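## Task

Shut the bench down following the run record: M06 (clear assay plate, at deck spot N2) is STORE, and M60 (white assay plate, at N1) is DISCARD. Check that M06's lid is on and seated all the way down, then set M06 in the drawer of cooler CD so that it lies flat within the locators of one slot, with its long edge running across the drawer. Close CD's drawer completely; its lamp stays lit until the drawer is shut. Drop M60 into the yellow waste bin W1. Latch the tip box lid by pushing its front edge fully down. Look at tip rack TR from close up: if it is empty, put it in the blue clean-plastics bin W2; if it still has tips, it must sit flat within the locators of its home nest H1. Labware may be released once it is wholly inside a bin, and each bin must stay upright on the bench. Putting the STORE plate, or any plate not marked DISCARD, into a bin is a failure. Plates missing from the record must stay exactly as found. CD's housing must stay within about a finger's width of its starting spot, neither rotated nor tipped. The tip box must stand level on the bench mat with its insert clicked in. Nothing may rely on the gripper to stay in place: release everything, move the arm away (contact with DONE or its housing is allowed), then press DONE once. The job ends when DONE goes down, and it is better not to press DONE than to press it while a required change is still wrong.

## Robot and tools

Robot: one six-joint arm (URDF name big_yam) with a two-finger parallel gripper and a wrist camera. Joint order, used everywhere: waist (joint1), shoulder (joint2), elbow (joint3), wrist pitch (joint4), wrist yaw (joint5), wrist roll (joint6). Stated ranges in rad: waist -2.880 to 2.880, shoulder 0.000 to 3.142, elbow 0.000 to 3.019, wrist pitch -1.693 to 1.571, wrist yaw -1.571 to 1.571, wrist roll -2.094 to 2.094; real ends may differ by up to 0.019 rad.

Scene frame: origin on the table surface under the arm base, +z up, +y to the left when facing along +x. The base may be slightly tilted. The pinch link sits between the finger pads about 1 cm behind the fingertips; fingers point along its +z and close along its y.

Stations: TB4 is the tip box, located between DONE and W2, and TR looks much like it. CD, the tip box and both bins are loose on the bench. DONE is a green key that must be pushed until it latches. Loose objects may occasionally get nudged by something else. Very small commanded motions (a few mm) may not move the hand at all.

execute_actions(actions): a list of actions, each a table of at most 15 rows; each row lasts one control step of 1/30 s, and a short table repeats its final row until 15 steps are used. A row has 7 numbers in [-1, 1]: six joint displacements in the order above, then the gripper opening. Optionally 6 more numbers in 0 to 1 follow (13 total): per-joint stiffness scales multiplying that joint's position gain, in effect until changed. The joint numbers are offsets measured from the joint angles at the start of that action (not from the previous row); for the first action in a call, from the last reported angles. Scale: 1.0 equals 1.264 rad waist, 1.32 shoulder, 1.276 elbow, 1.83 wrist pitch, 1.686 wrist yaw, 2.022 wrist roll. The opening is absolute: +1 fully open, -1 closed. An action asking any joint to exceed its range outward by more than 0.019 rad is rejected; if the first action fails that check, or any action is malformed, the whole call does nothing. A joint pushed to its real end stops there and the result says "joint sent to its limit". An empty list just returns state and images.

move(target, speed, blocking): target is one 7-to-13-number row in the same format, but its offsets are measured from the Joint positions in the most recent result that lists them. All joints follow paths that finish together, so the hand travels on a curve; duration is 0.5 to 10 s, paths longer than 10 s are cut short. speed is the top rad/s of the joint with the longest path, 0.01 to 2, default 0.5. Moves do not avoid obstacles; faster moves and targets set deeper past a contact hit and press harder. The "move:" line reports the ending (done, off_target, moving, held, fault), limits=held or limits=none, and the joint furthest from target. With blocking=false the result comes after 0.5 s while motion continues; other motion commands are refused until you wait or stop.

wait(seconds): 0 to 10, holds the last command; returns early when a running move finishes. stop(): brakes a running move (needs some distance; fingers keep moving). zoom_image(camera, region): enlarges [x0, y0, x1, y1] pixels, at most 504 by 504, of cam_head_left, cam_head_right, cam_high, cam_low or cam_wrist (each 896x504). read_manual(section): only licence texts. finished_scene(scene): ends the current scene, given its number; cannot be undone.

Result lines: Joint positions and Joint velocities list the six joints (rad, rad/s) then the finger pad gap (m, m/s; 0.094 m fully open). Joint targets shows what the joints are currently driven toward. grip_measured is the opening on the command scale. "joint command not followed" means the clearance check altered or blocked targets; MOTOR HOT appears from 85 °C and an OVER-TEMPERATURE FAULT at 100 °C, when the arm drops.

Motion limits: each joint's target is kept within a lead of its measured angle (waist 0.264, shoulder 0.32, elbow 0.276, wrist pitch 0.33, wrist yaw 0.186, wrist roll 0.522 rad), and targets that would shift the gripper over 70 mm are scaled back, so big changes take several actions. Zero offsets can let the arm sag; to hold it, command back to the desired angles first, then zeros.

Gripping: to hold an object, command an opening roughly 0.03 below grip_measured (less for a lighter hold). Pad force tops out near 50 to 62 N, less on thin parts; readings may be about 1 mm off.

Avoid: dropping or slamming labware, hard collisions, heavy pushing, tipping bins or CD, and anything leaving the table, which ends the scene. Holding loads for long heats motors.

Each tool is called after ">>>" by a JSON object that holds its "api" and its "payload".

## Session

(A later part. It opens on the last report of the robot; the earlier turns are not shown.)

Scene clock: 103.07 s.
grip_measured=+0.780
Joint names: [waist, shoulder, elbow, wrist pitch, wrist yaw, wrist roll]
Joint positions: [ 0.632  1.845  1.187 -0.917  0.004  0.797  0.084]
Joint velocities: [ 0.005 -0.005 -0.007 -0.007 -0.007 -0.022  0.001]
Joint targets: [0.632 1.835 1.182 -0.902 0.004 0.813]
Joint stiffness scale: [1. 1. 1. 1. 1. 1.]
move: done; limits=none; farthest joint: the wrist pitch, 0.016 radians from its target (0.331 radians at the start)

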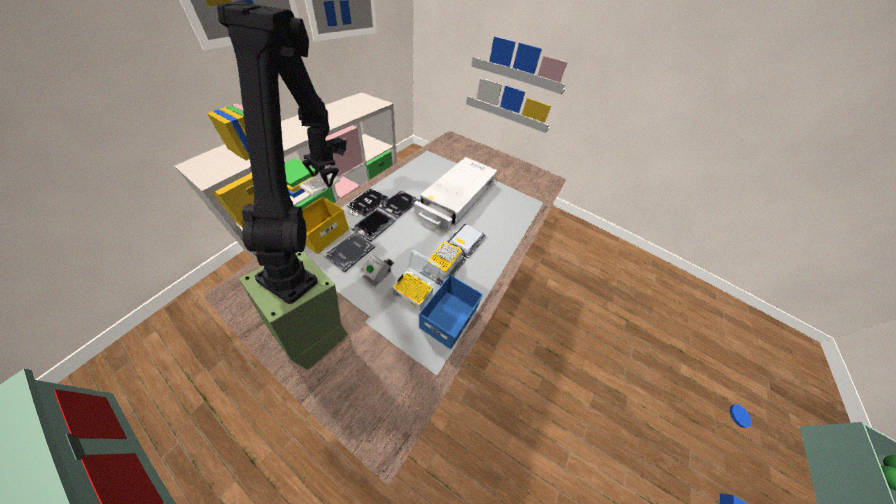

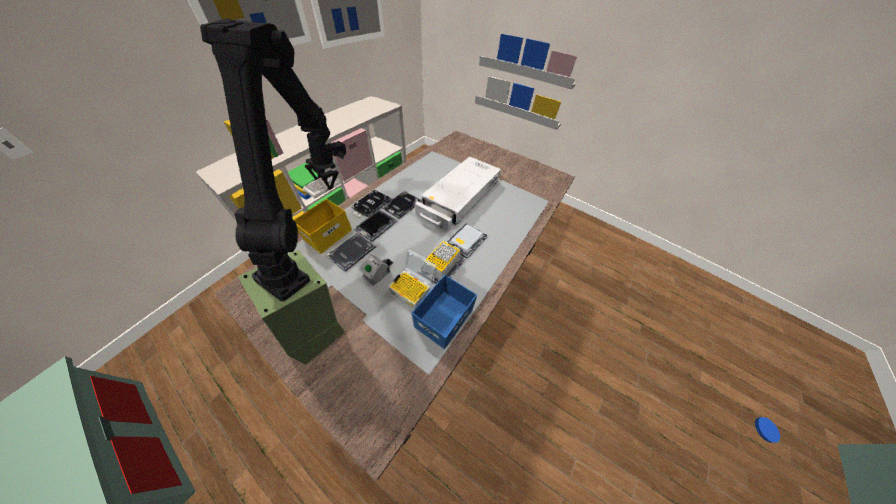

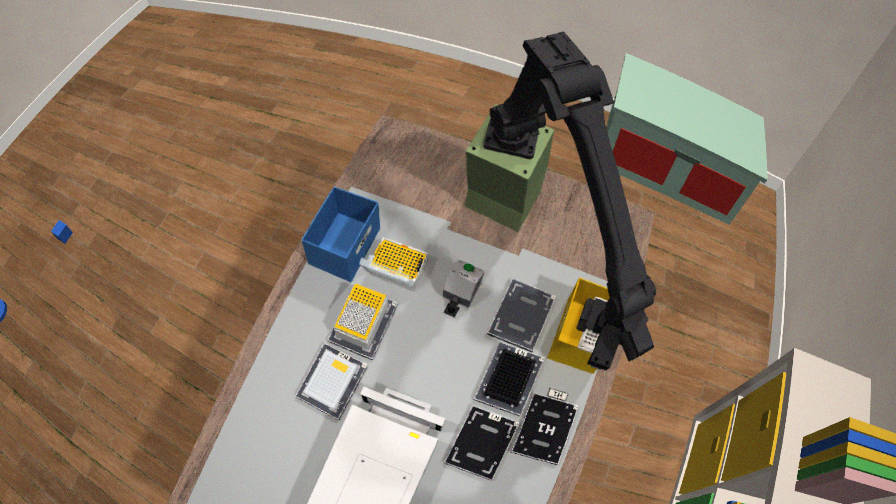

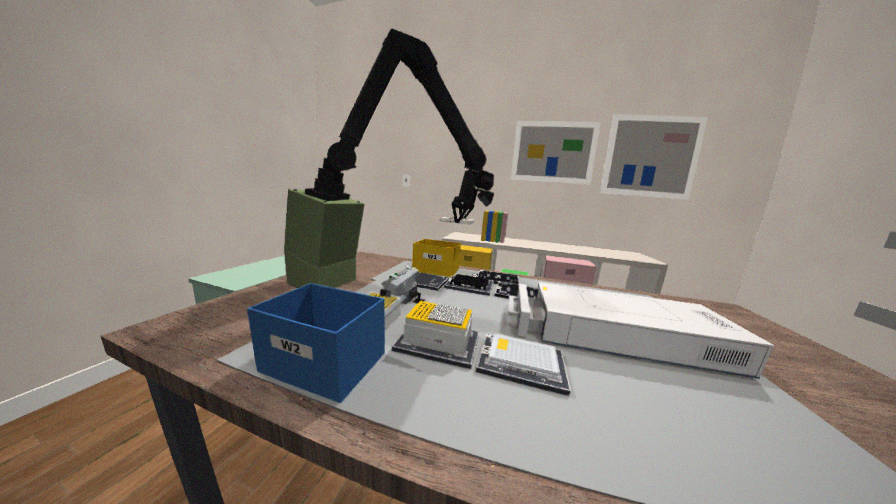

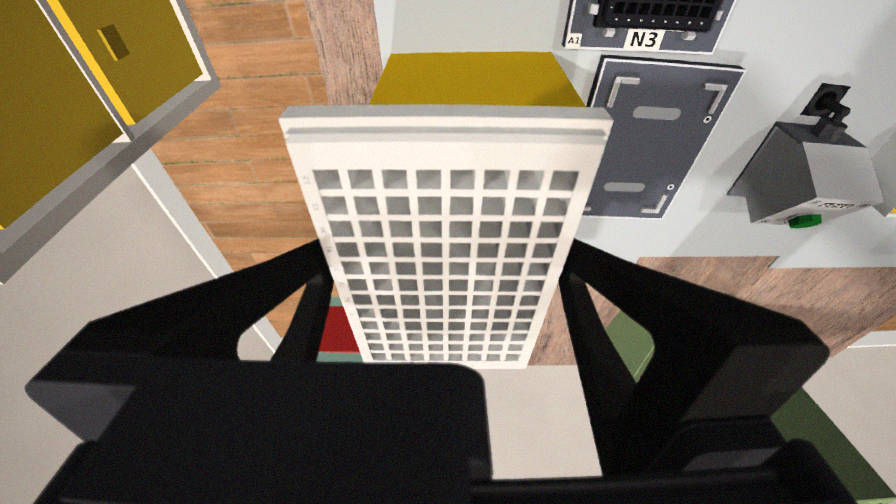

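>>> {"api": "move", "payload": {"target": [0,0.035,-0.072,0.08,0,0.007,0.745], "speed": 0.15}}

Scene clock: 116.20 s.
grip_measured=+0.780
Joint names: [waist, shoulder, elbow, wrist pitch, wrist yaw, wrist roll]
Joint positions: [ 0.632  1.87   1.1   -0.787  0.004  0.798  0.084]
Joint velocities: [-0.005 -0.024  0.017  0.012 -0.022  0.007  0.   ]
Joint targets: [0.632 1.891 1.094 -0.771 0.004 0.812]
Joint stiffness scale: [1. 1. 1. 1. 1. 1.]
move: off_target; limits=none; farthest joint: the shoulder, 0.021 radians from its target (0.047 radians at the start)

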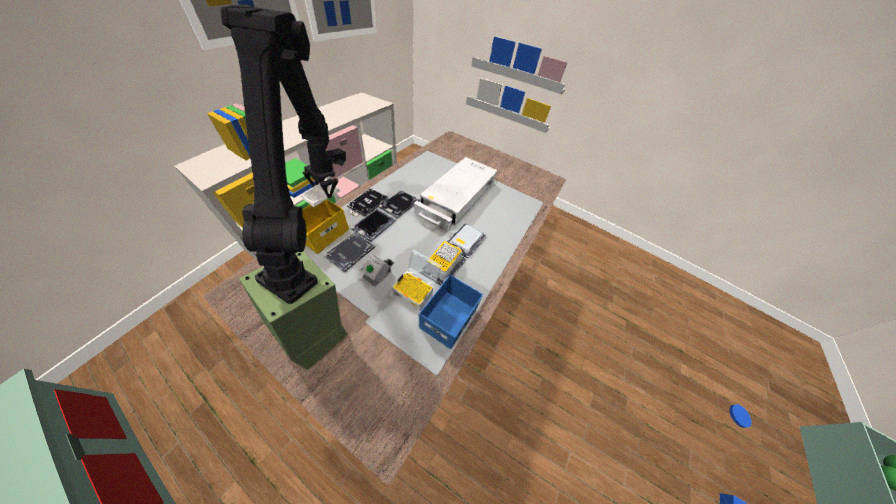

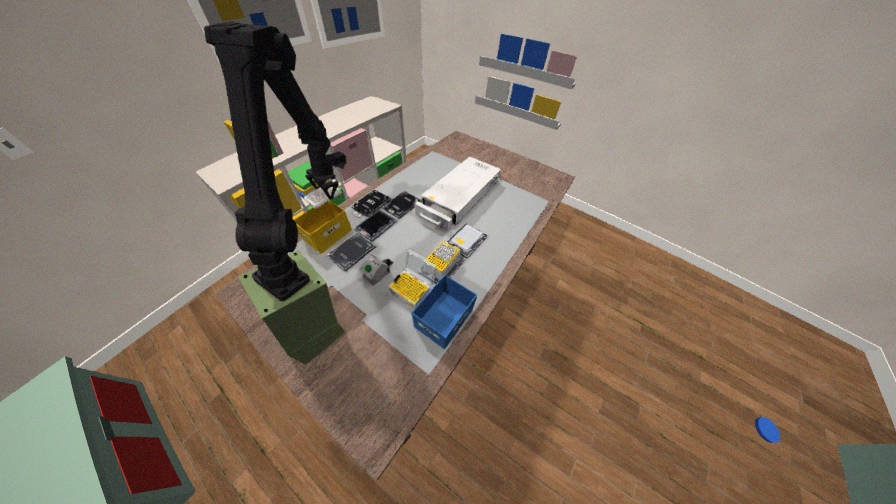

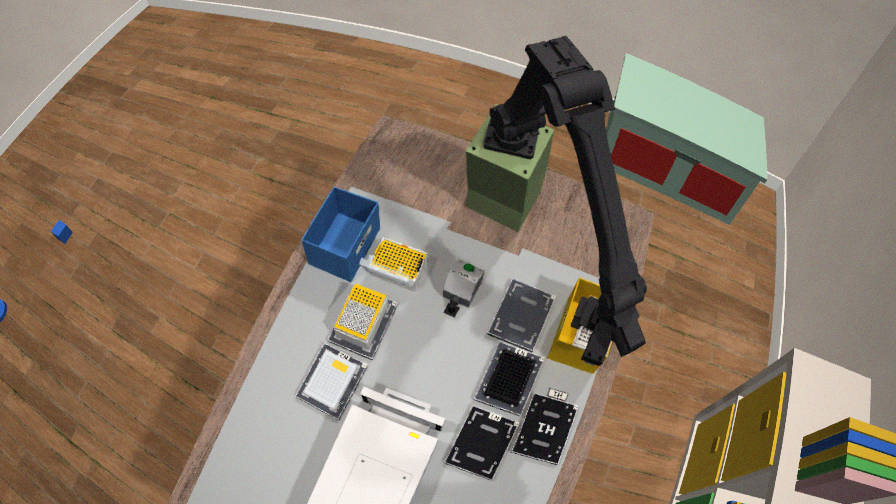

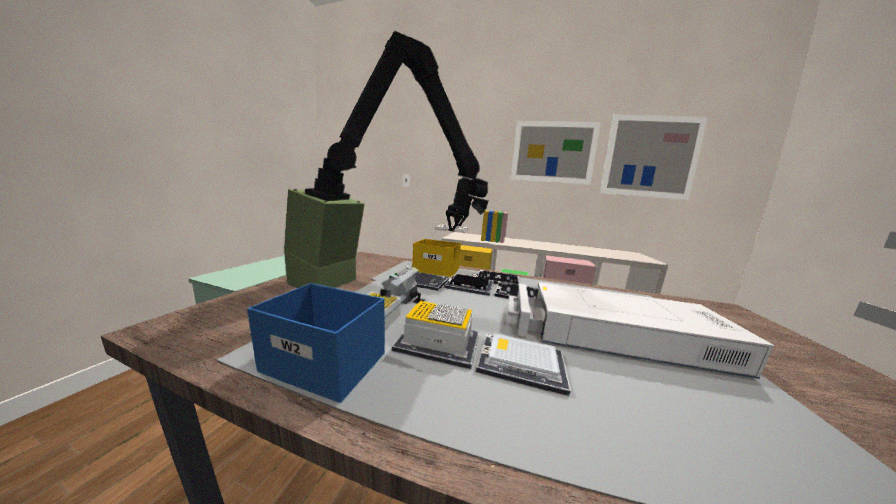

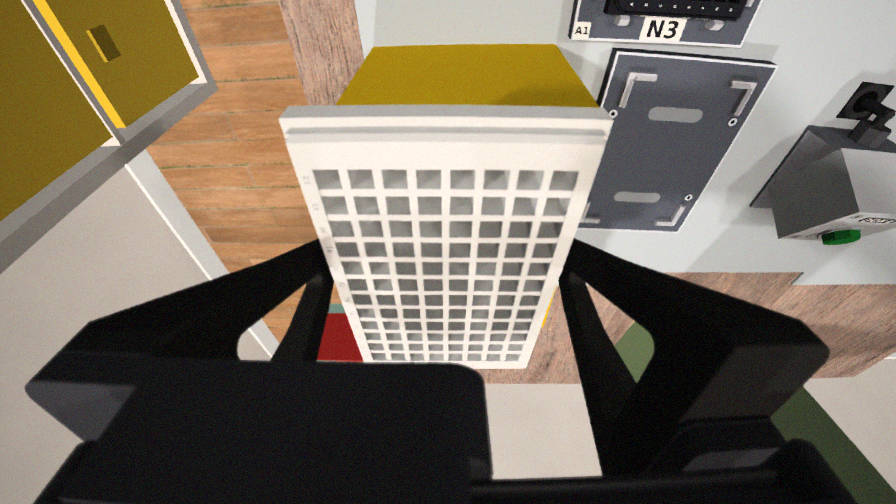

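>>> {"api": "move", "payload": {"target": [0.033,0.036,-0.09,0.083,0,0.026,0.745], "speed": 0.12}}

Scene clock: 142.40 s.
grip_measured=+0.780
Joint names: [waist, shoulder, elbow, wrist pitch, wrist yaw, wrist roll]
Joint positions: [ 0.663  1.896  0.991 -0.651  0.004  0.835  0.084]
Joint velocities: [-0.005 -0.034 -0.002  0.002 -0.022  0.066 -0.001]
Joint targets: [0.674 1.917 0.985 -0.635 0.004 0.850]
Joint stiffness scale: [1. 1. 1. 1. 1. 1.]
move: off_target; limits=none; farthest joint: the shoulder, 0.022 radians from its target (0.048 radians at the start)

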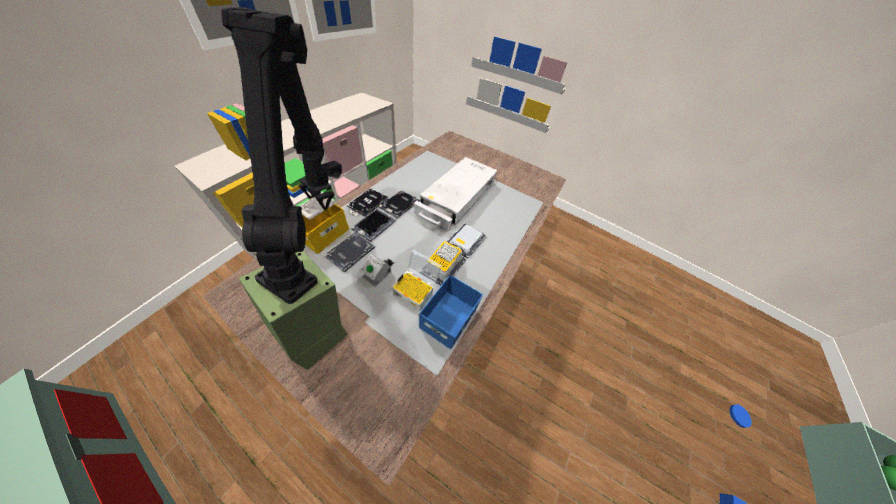

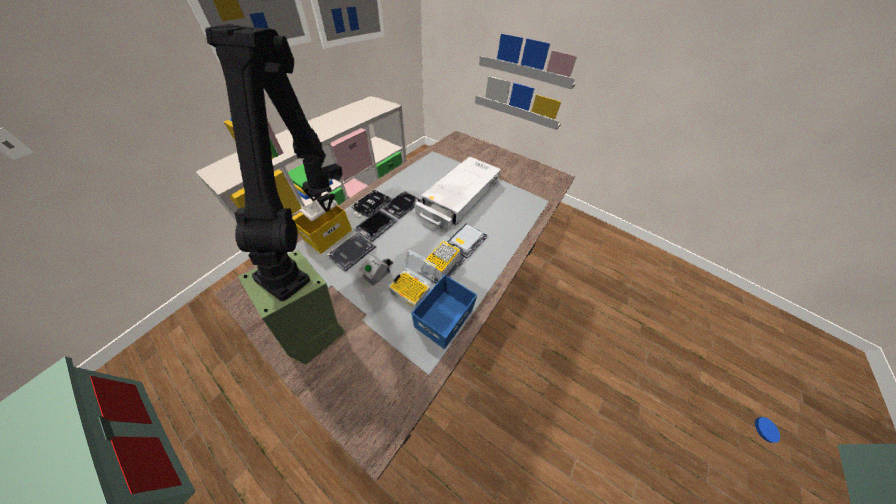

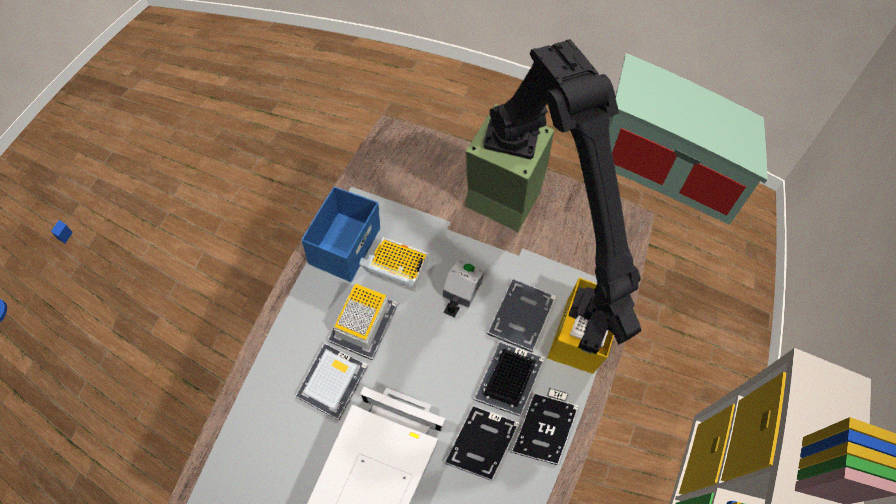

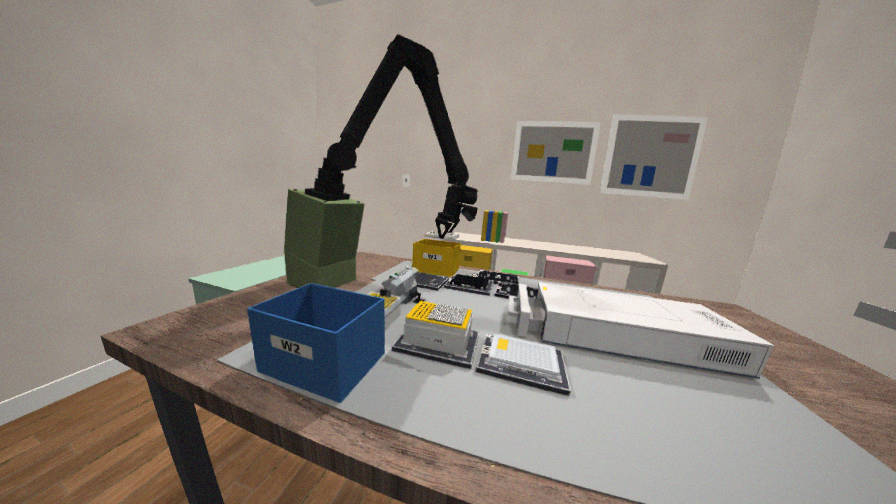

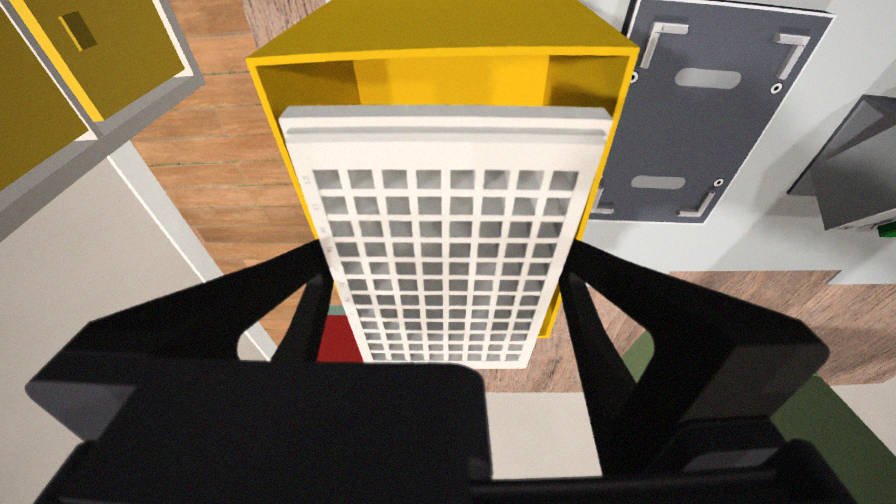

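>>> {"api": "move", "payload": {"target": [-0.014,0.1,0.012,0.0655,0,-0.03,0.745], "speed": 0.06}}

Scene clock: 156.40 s.
grip_measured=+0.780
Joint names: [waist, shoulder, elbow, wrist pitch, wrist yaw, wrist roll]
Joint positions: [ 0.66   2.005  0.991 -0.547  0.004  0.79   0.084]
Joint velocities: [-0.005  0.005 -0.007  0.007 -0.037  0.066 -0.   ]
Joint targets: [0.645 2.028 1.006 -0.531 0.004 0.774]
Joint stiffness scale: [1. 1. 1. 1. 1. 1.]
move: off_target; limits=none; farthest joint: the shoulder, 0.023 radians from its target (0.132 radians at the start)

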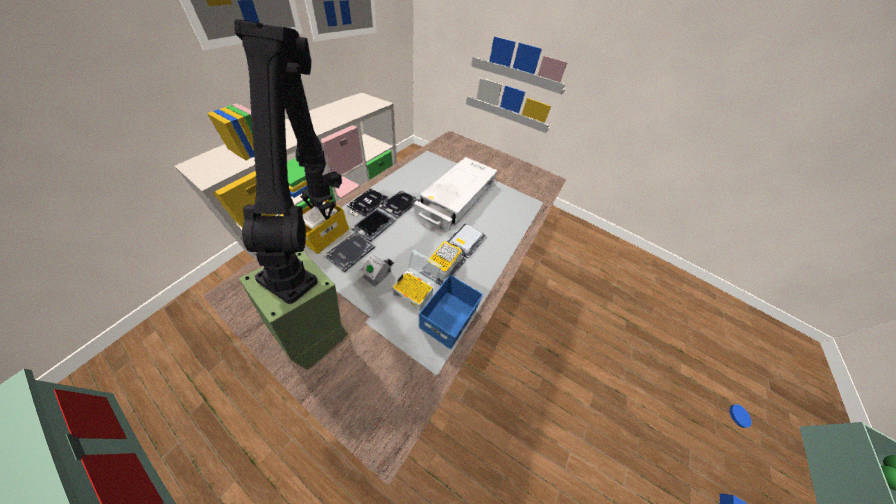

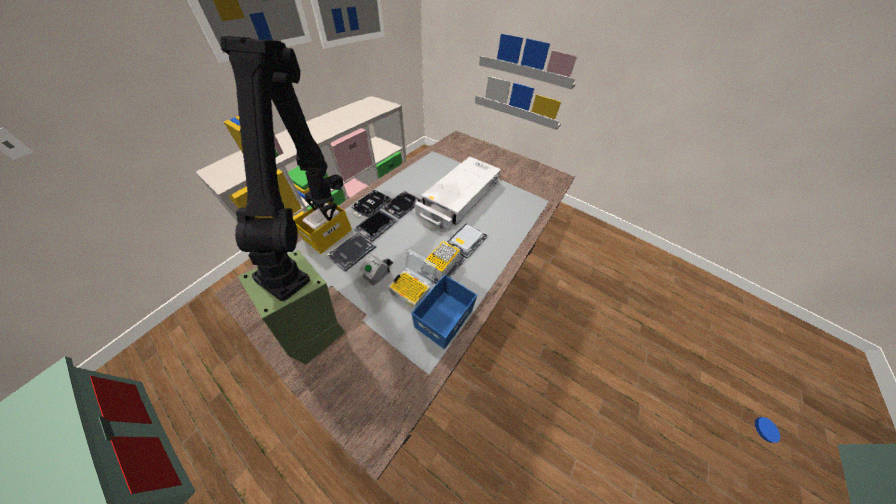

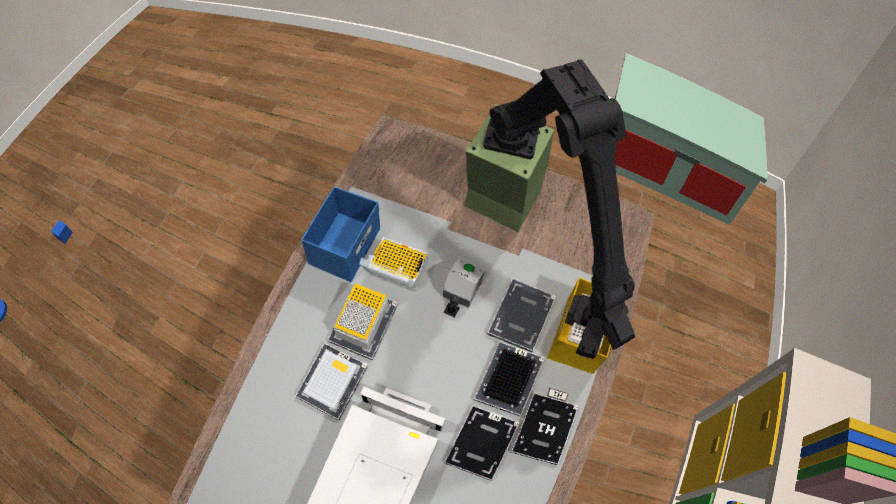

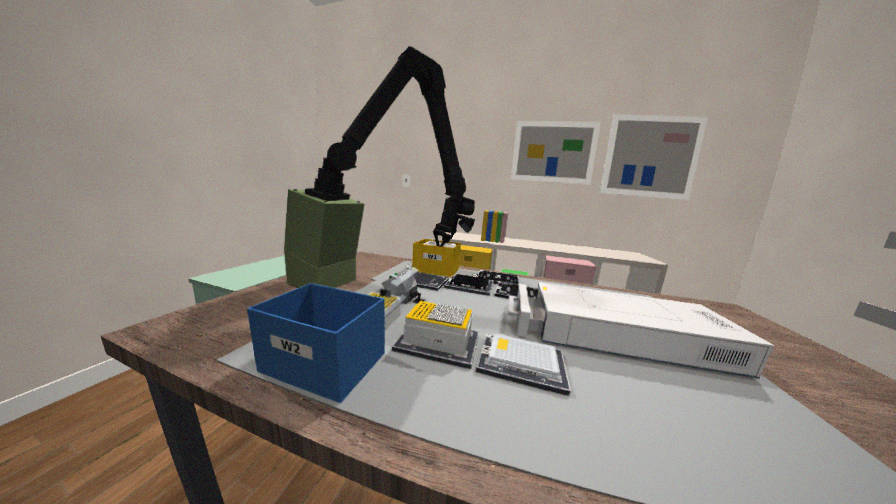

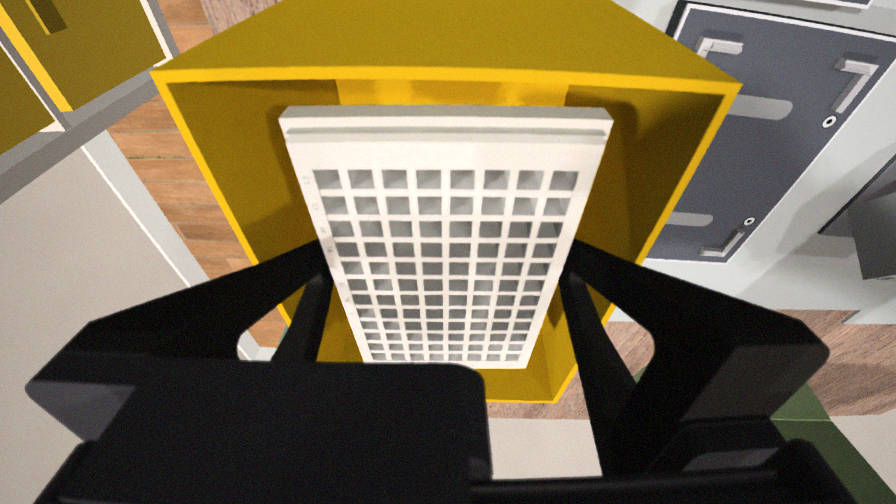

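>>> {"api": "move", "payload": {"target": [0,0.045,0.015,0.028,0,0,0.745], "speed": 0.06}}

>>> {"api": "move", "payload": {"target": [0,0,0,0,0,0,0.9]}}

Scene clock: 161.03 s.
grip_measured=+0.780
Joint names: [waist, shoulder, elbow, wrist pitch, wrist yaw, wrist roll]
Joint positions: [ 0.66   2.042  0.991 -0.512  0.004  0.789  0.084]
Joint velocities: [-0.005 -0.015 -0.012 -0.002 -0.007 -0.051  0.   ]
Joint targets: [0.660 2.065 1.010 -0.496 0.004 0.790]
Joint stiffness scale: [1. 1. 1. 1. 1. 1.]
move: off_target; limits=none; farthest joint: the shoulder, 0.022 radians from its target (0.059 radians at the start)

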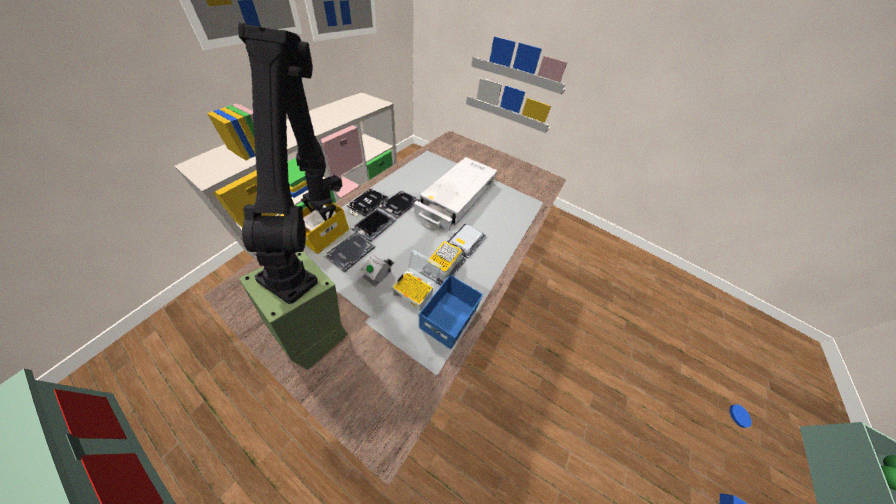

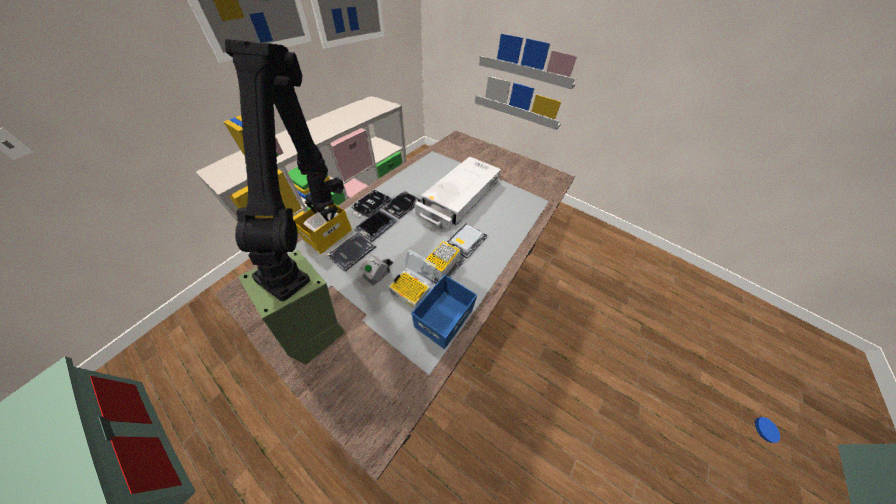

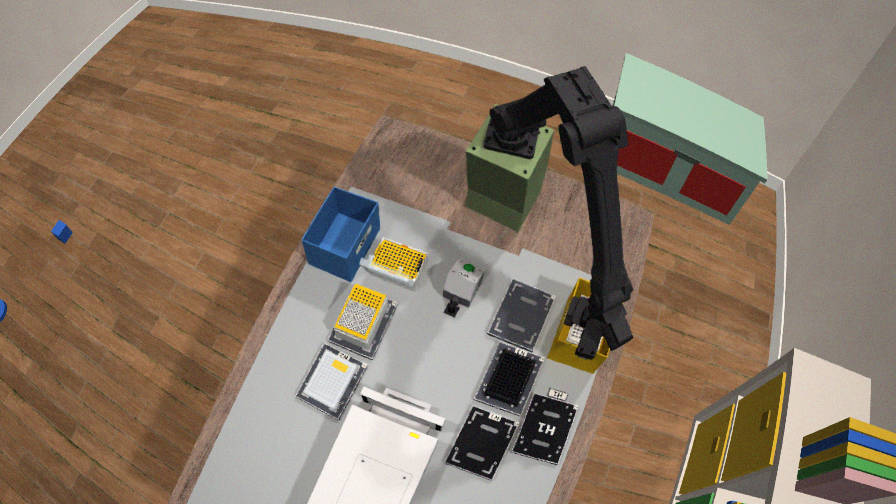

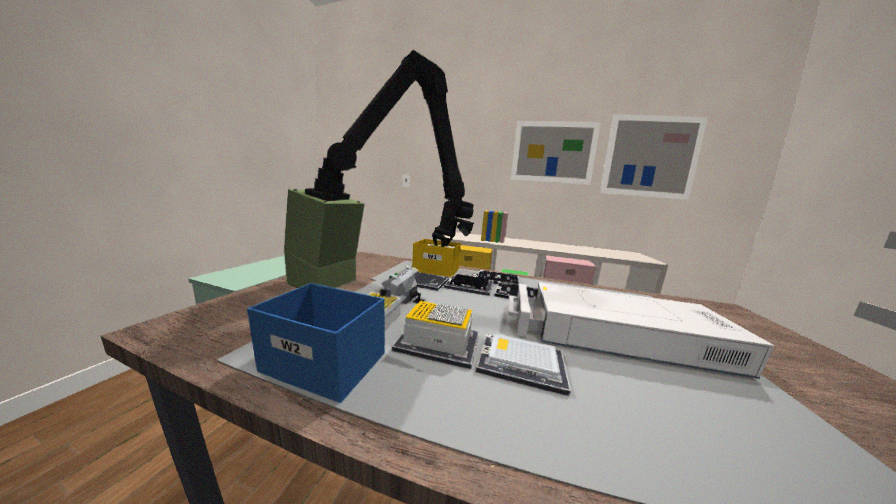

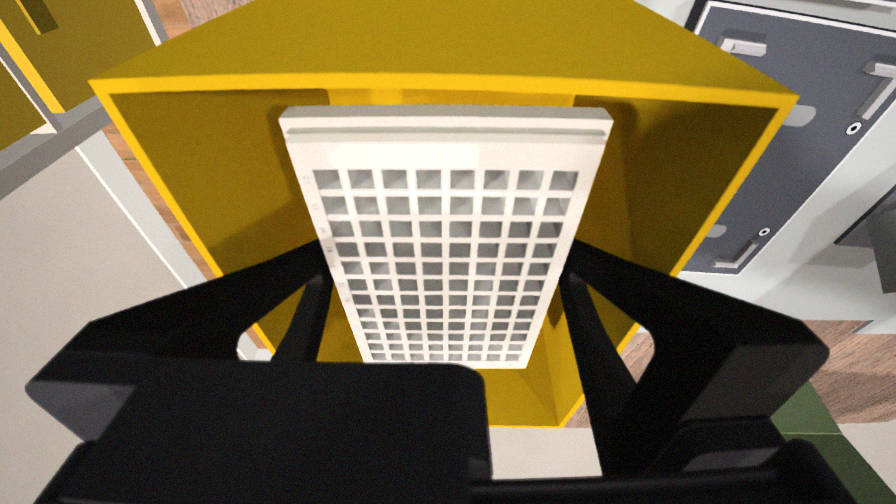

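Scene clock: 161.53 s.
grip_measured=+0.898
Joint names: [waist, shoulder, elbow, wrist pitch, wrist yaw, wrist roll]
Joint positions: [ 0.66   2.042  0.991 -0.512  0.004  0.789  0.089]
Joint velocities: [ 0.015 -0.015 -0.007  0.012 -0.051 -0.11   0.001]
Joint targets: [0.660 2.042 0.991 -0.512 0.004 0.789]
Joint stiffness scale: [1. 1. 1. 1. 1. 1.]
move: done; limits=none; farthest joint: the waist, 0.000 radians from its target (0.000 radians at the start)

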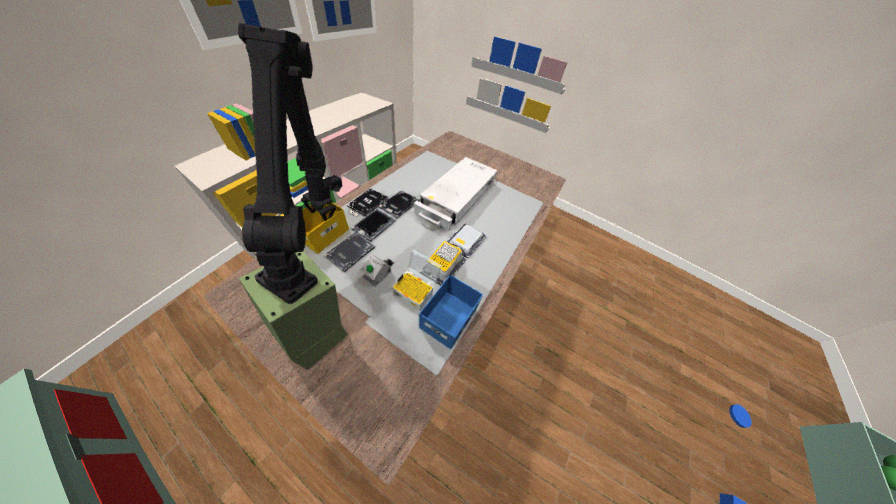

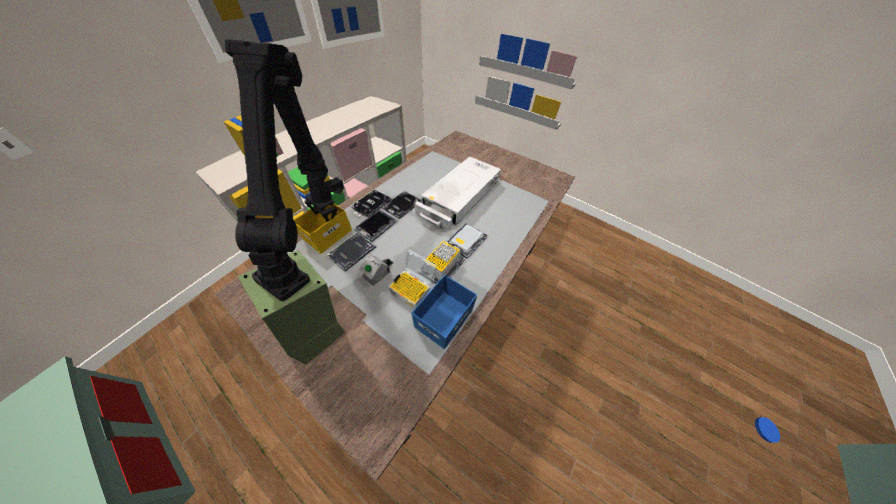

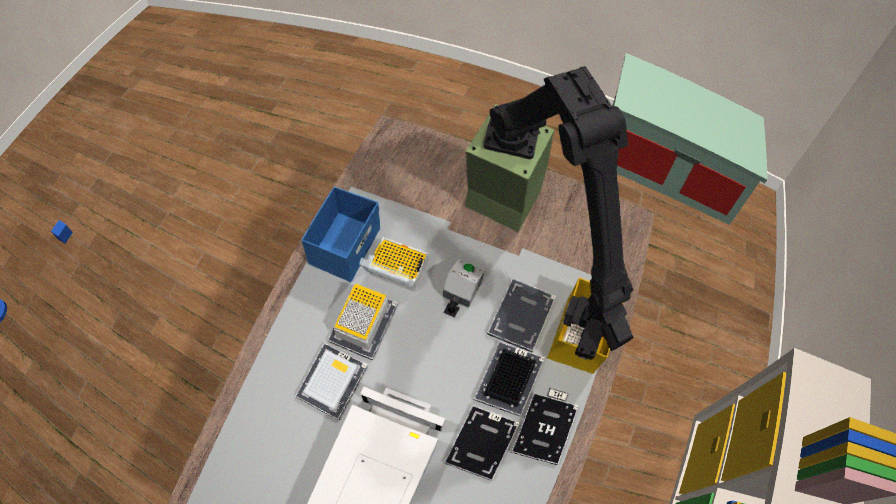

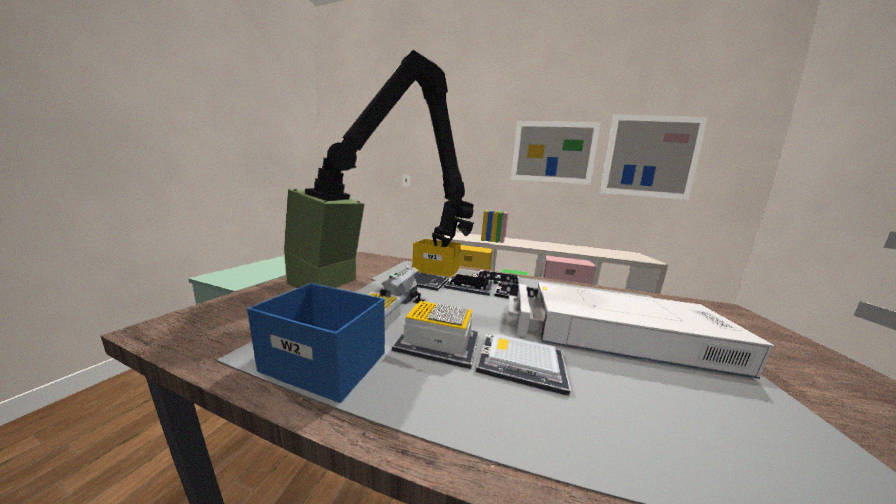

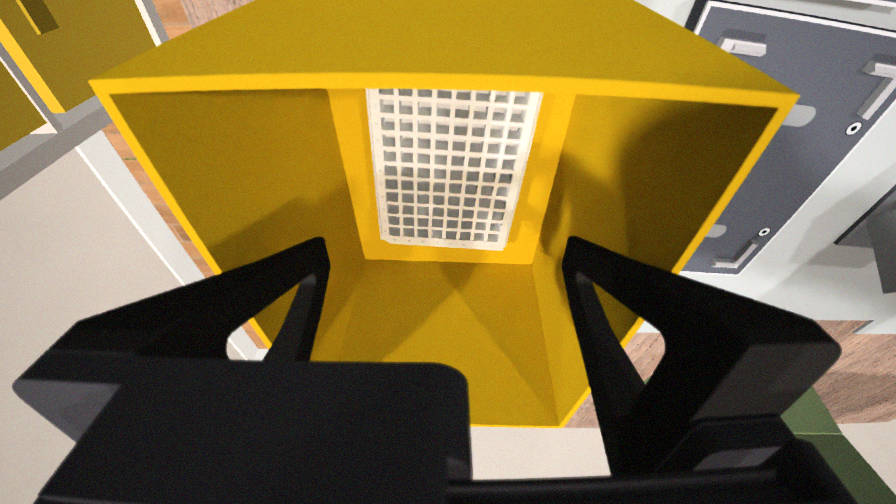

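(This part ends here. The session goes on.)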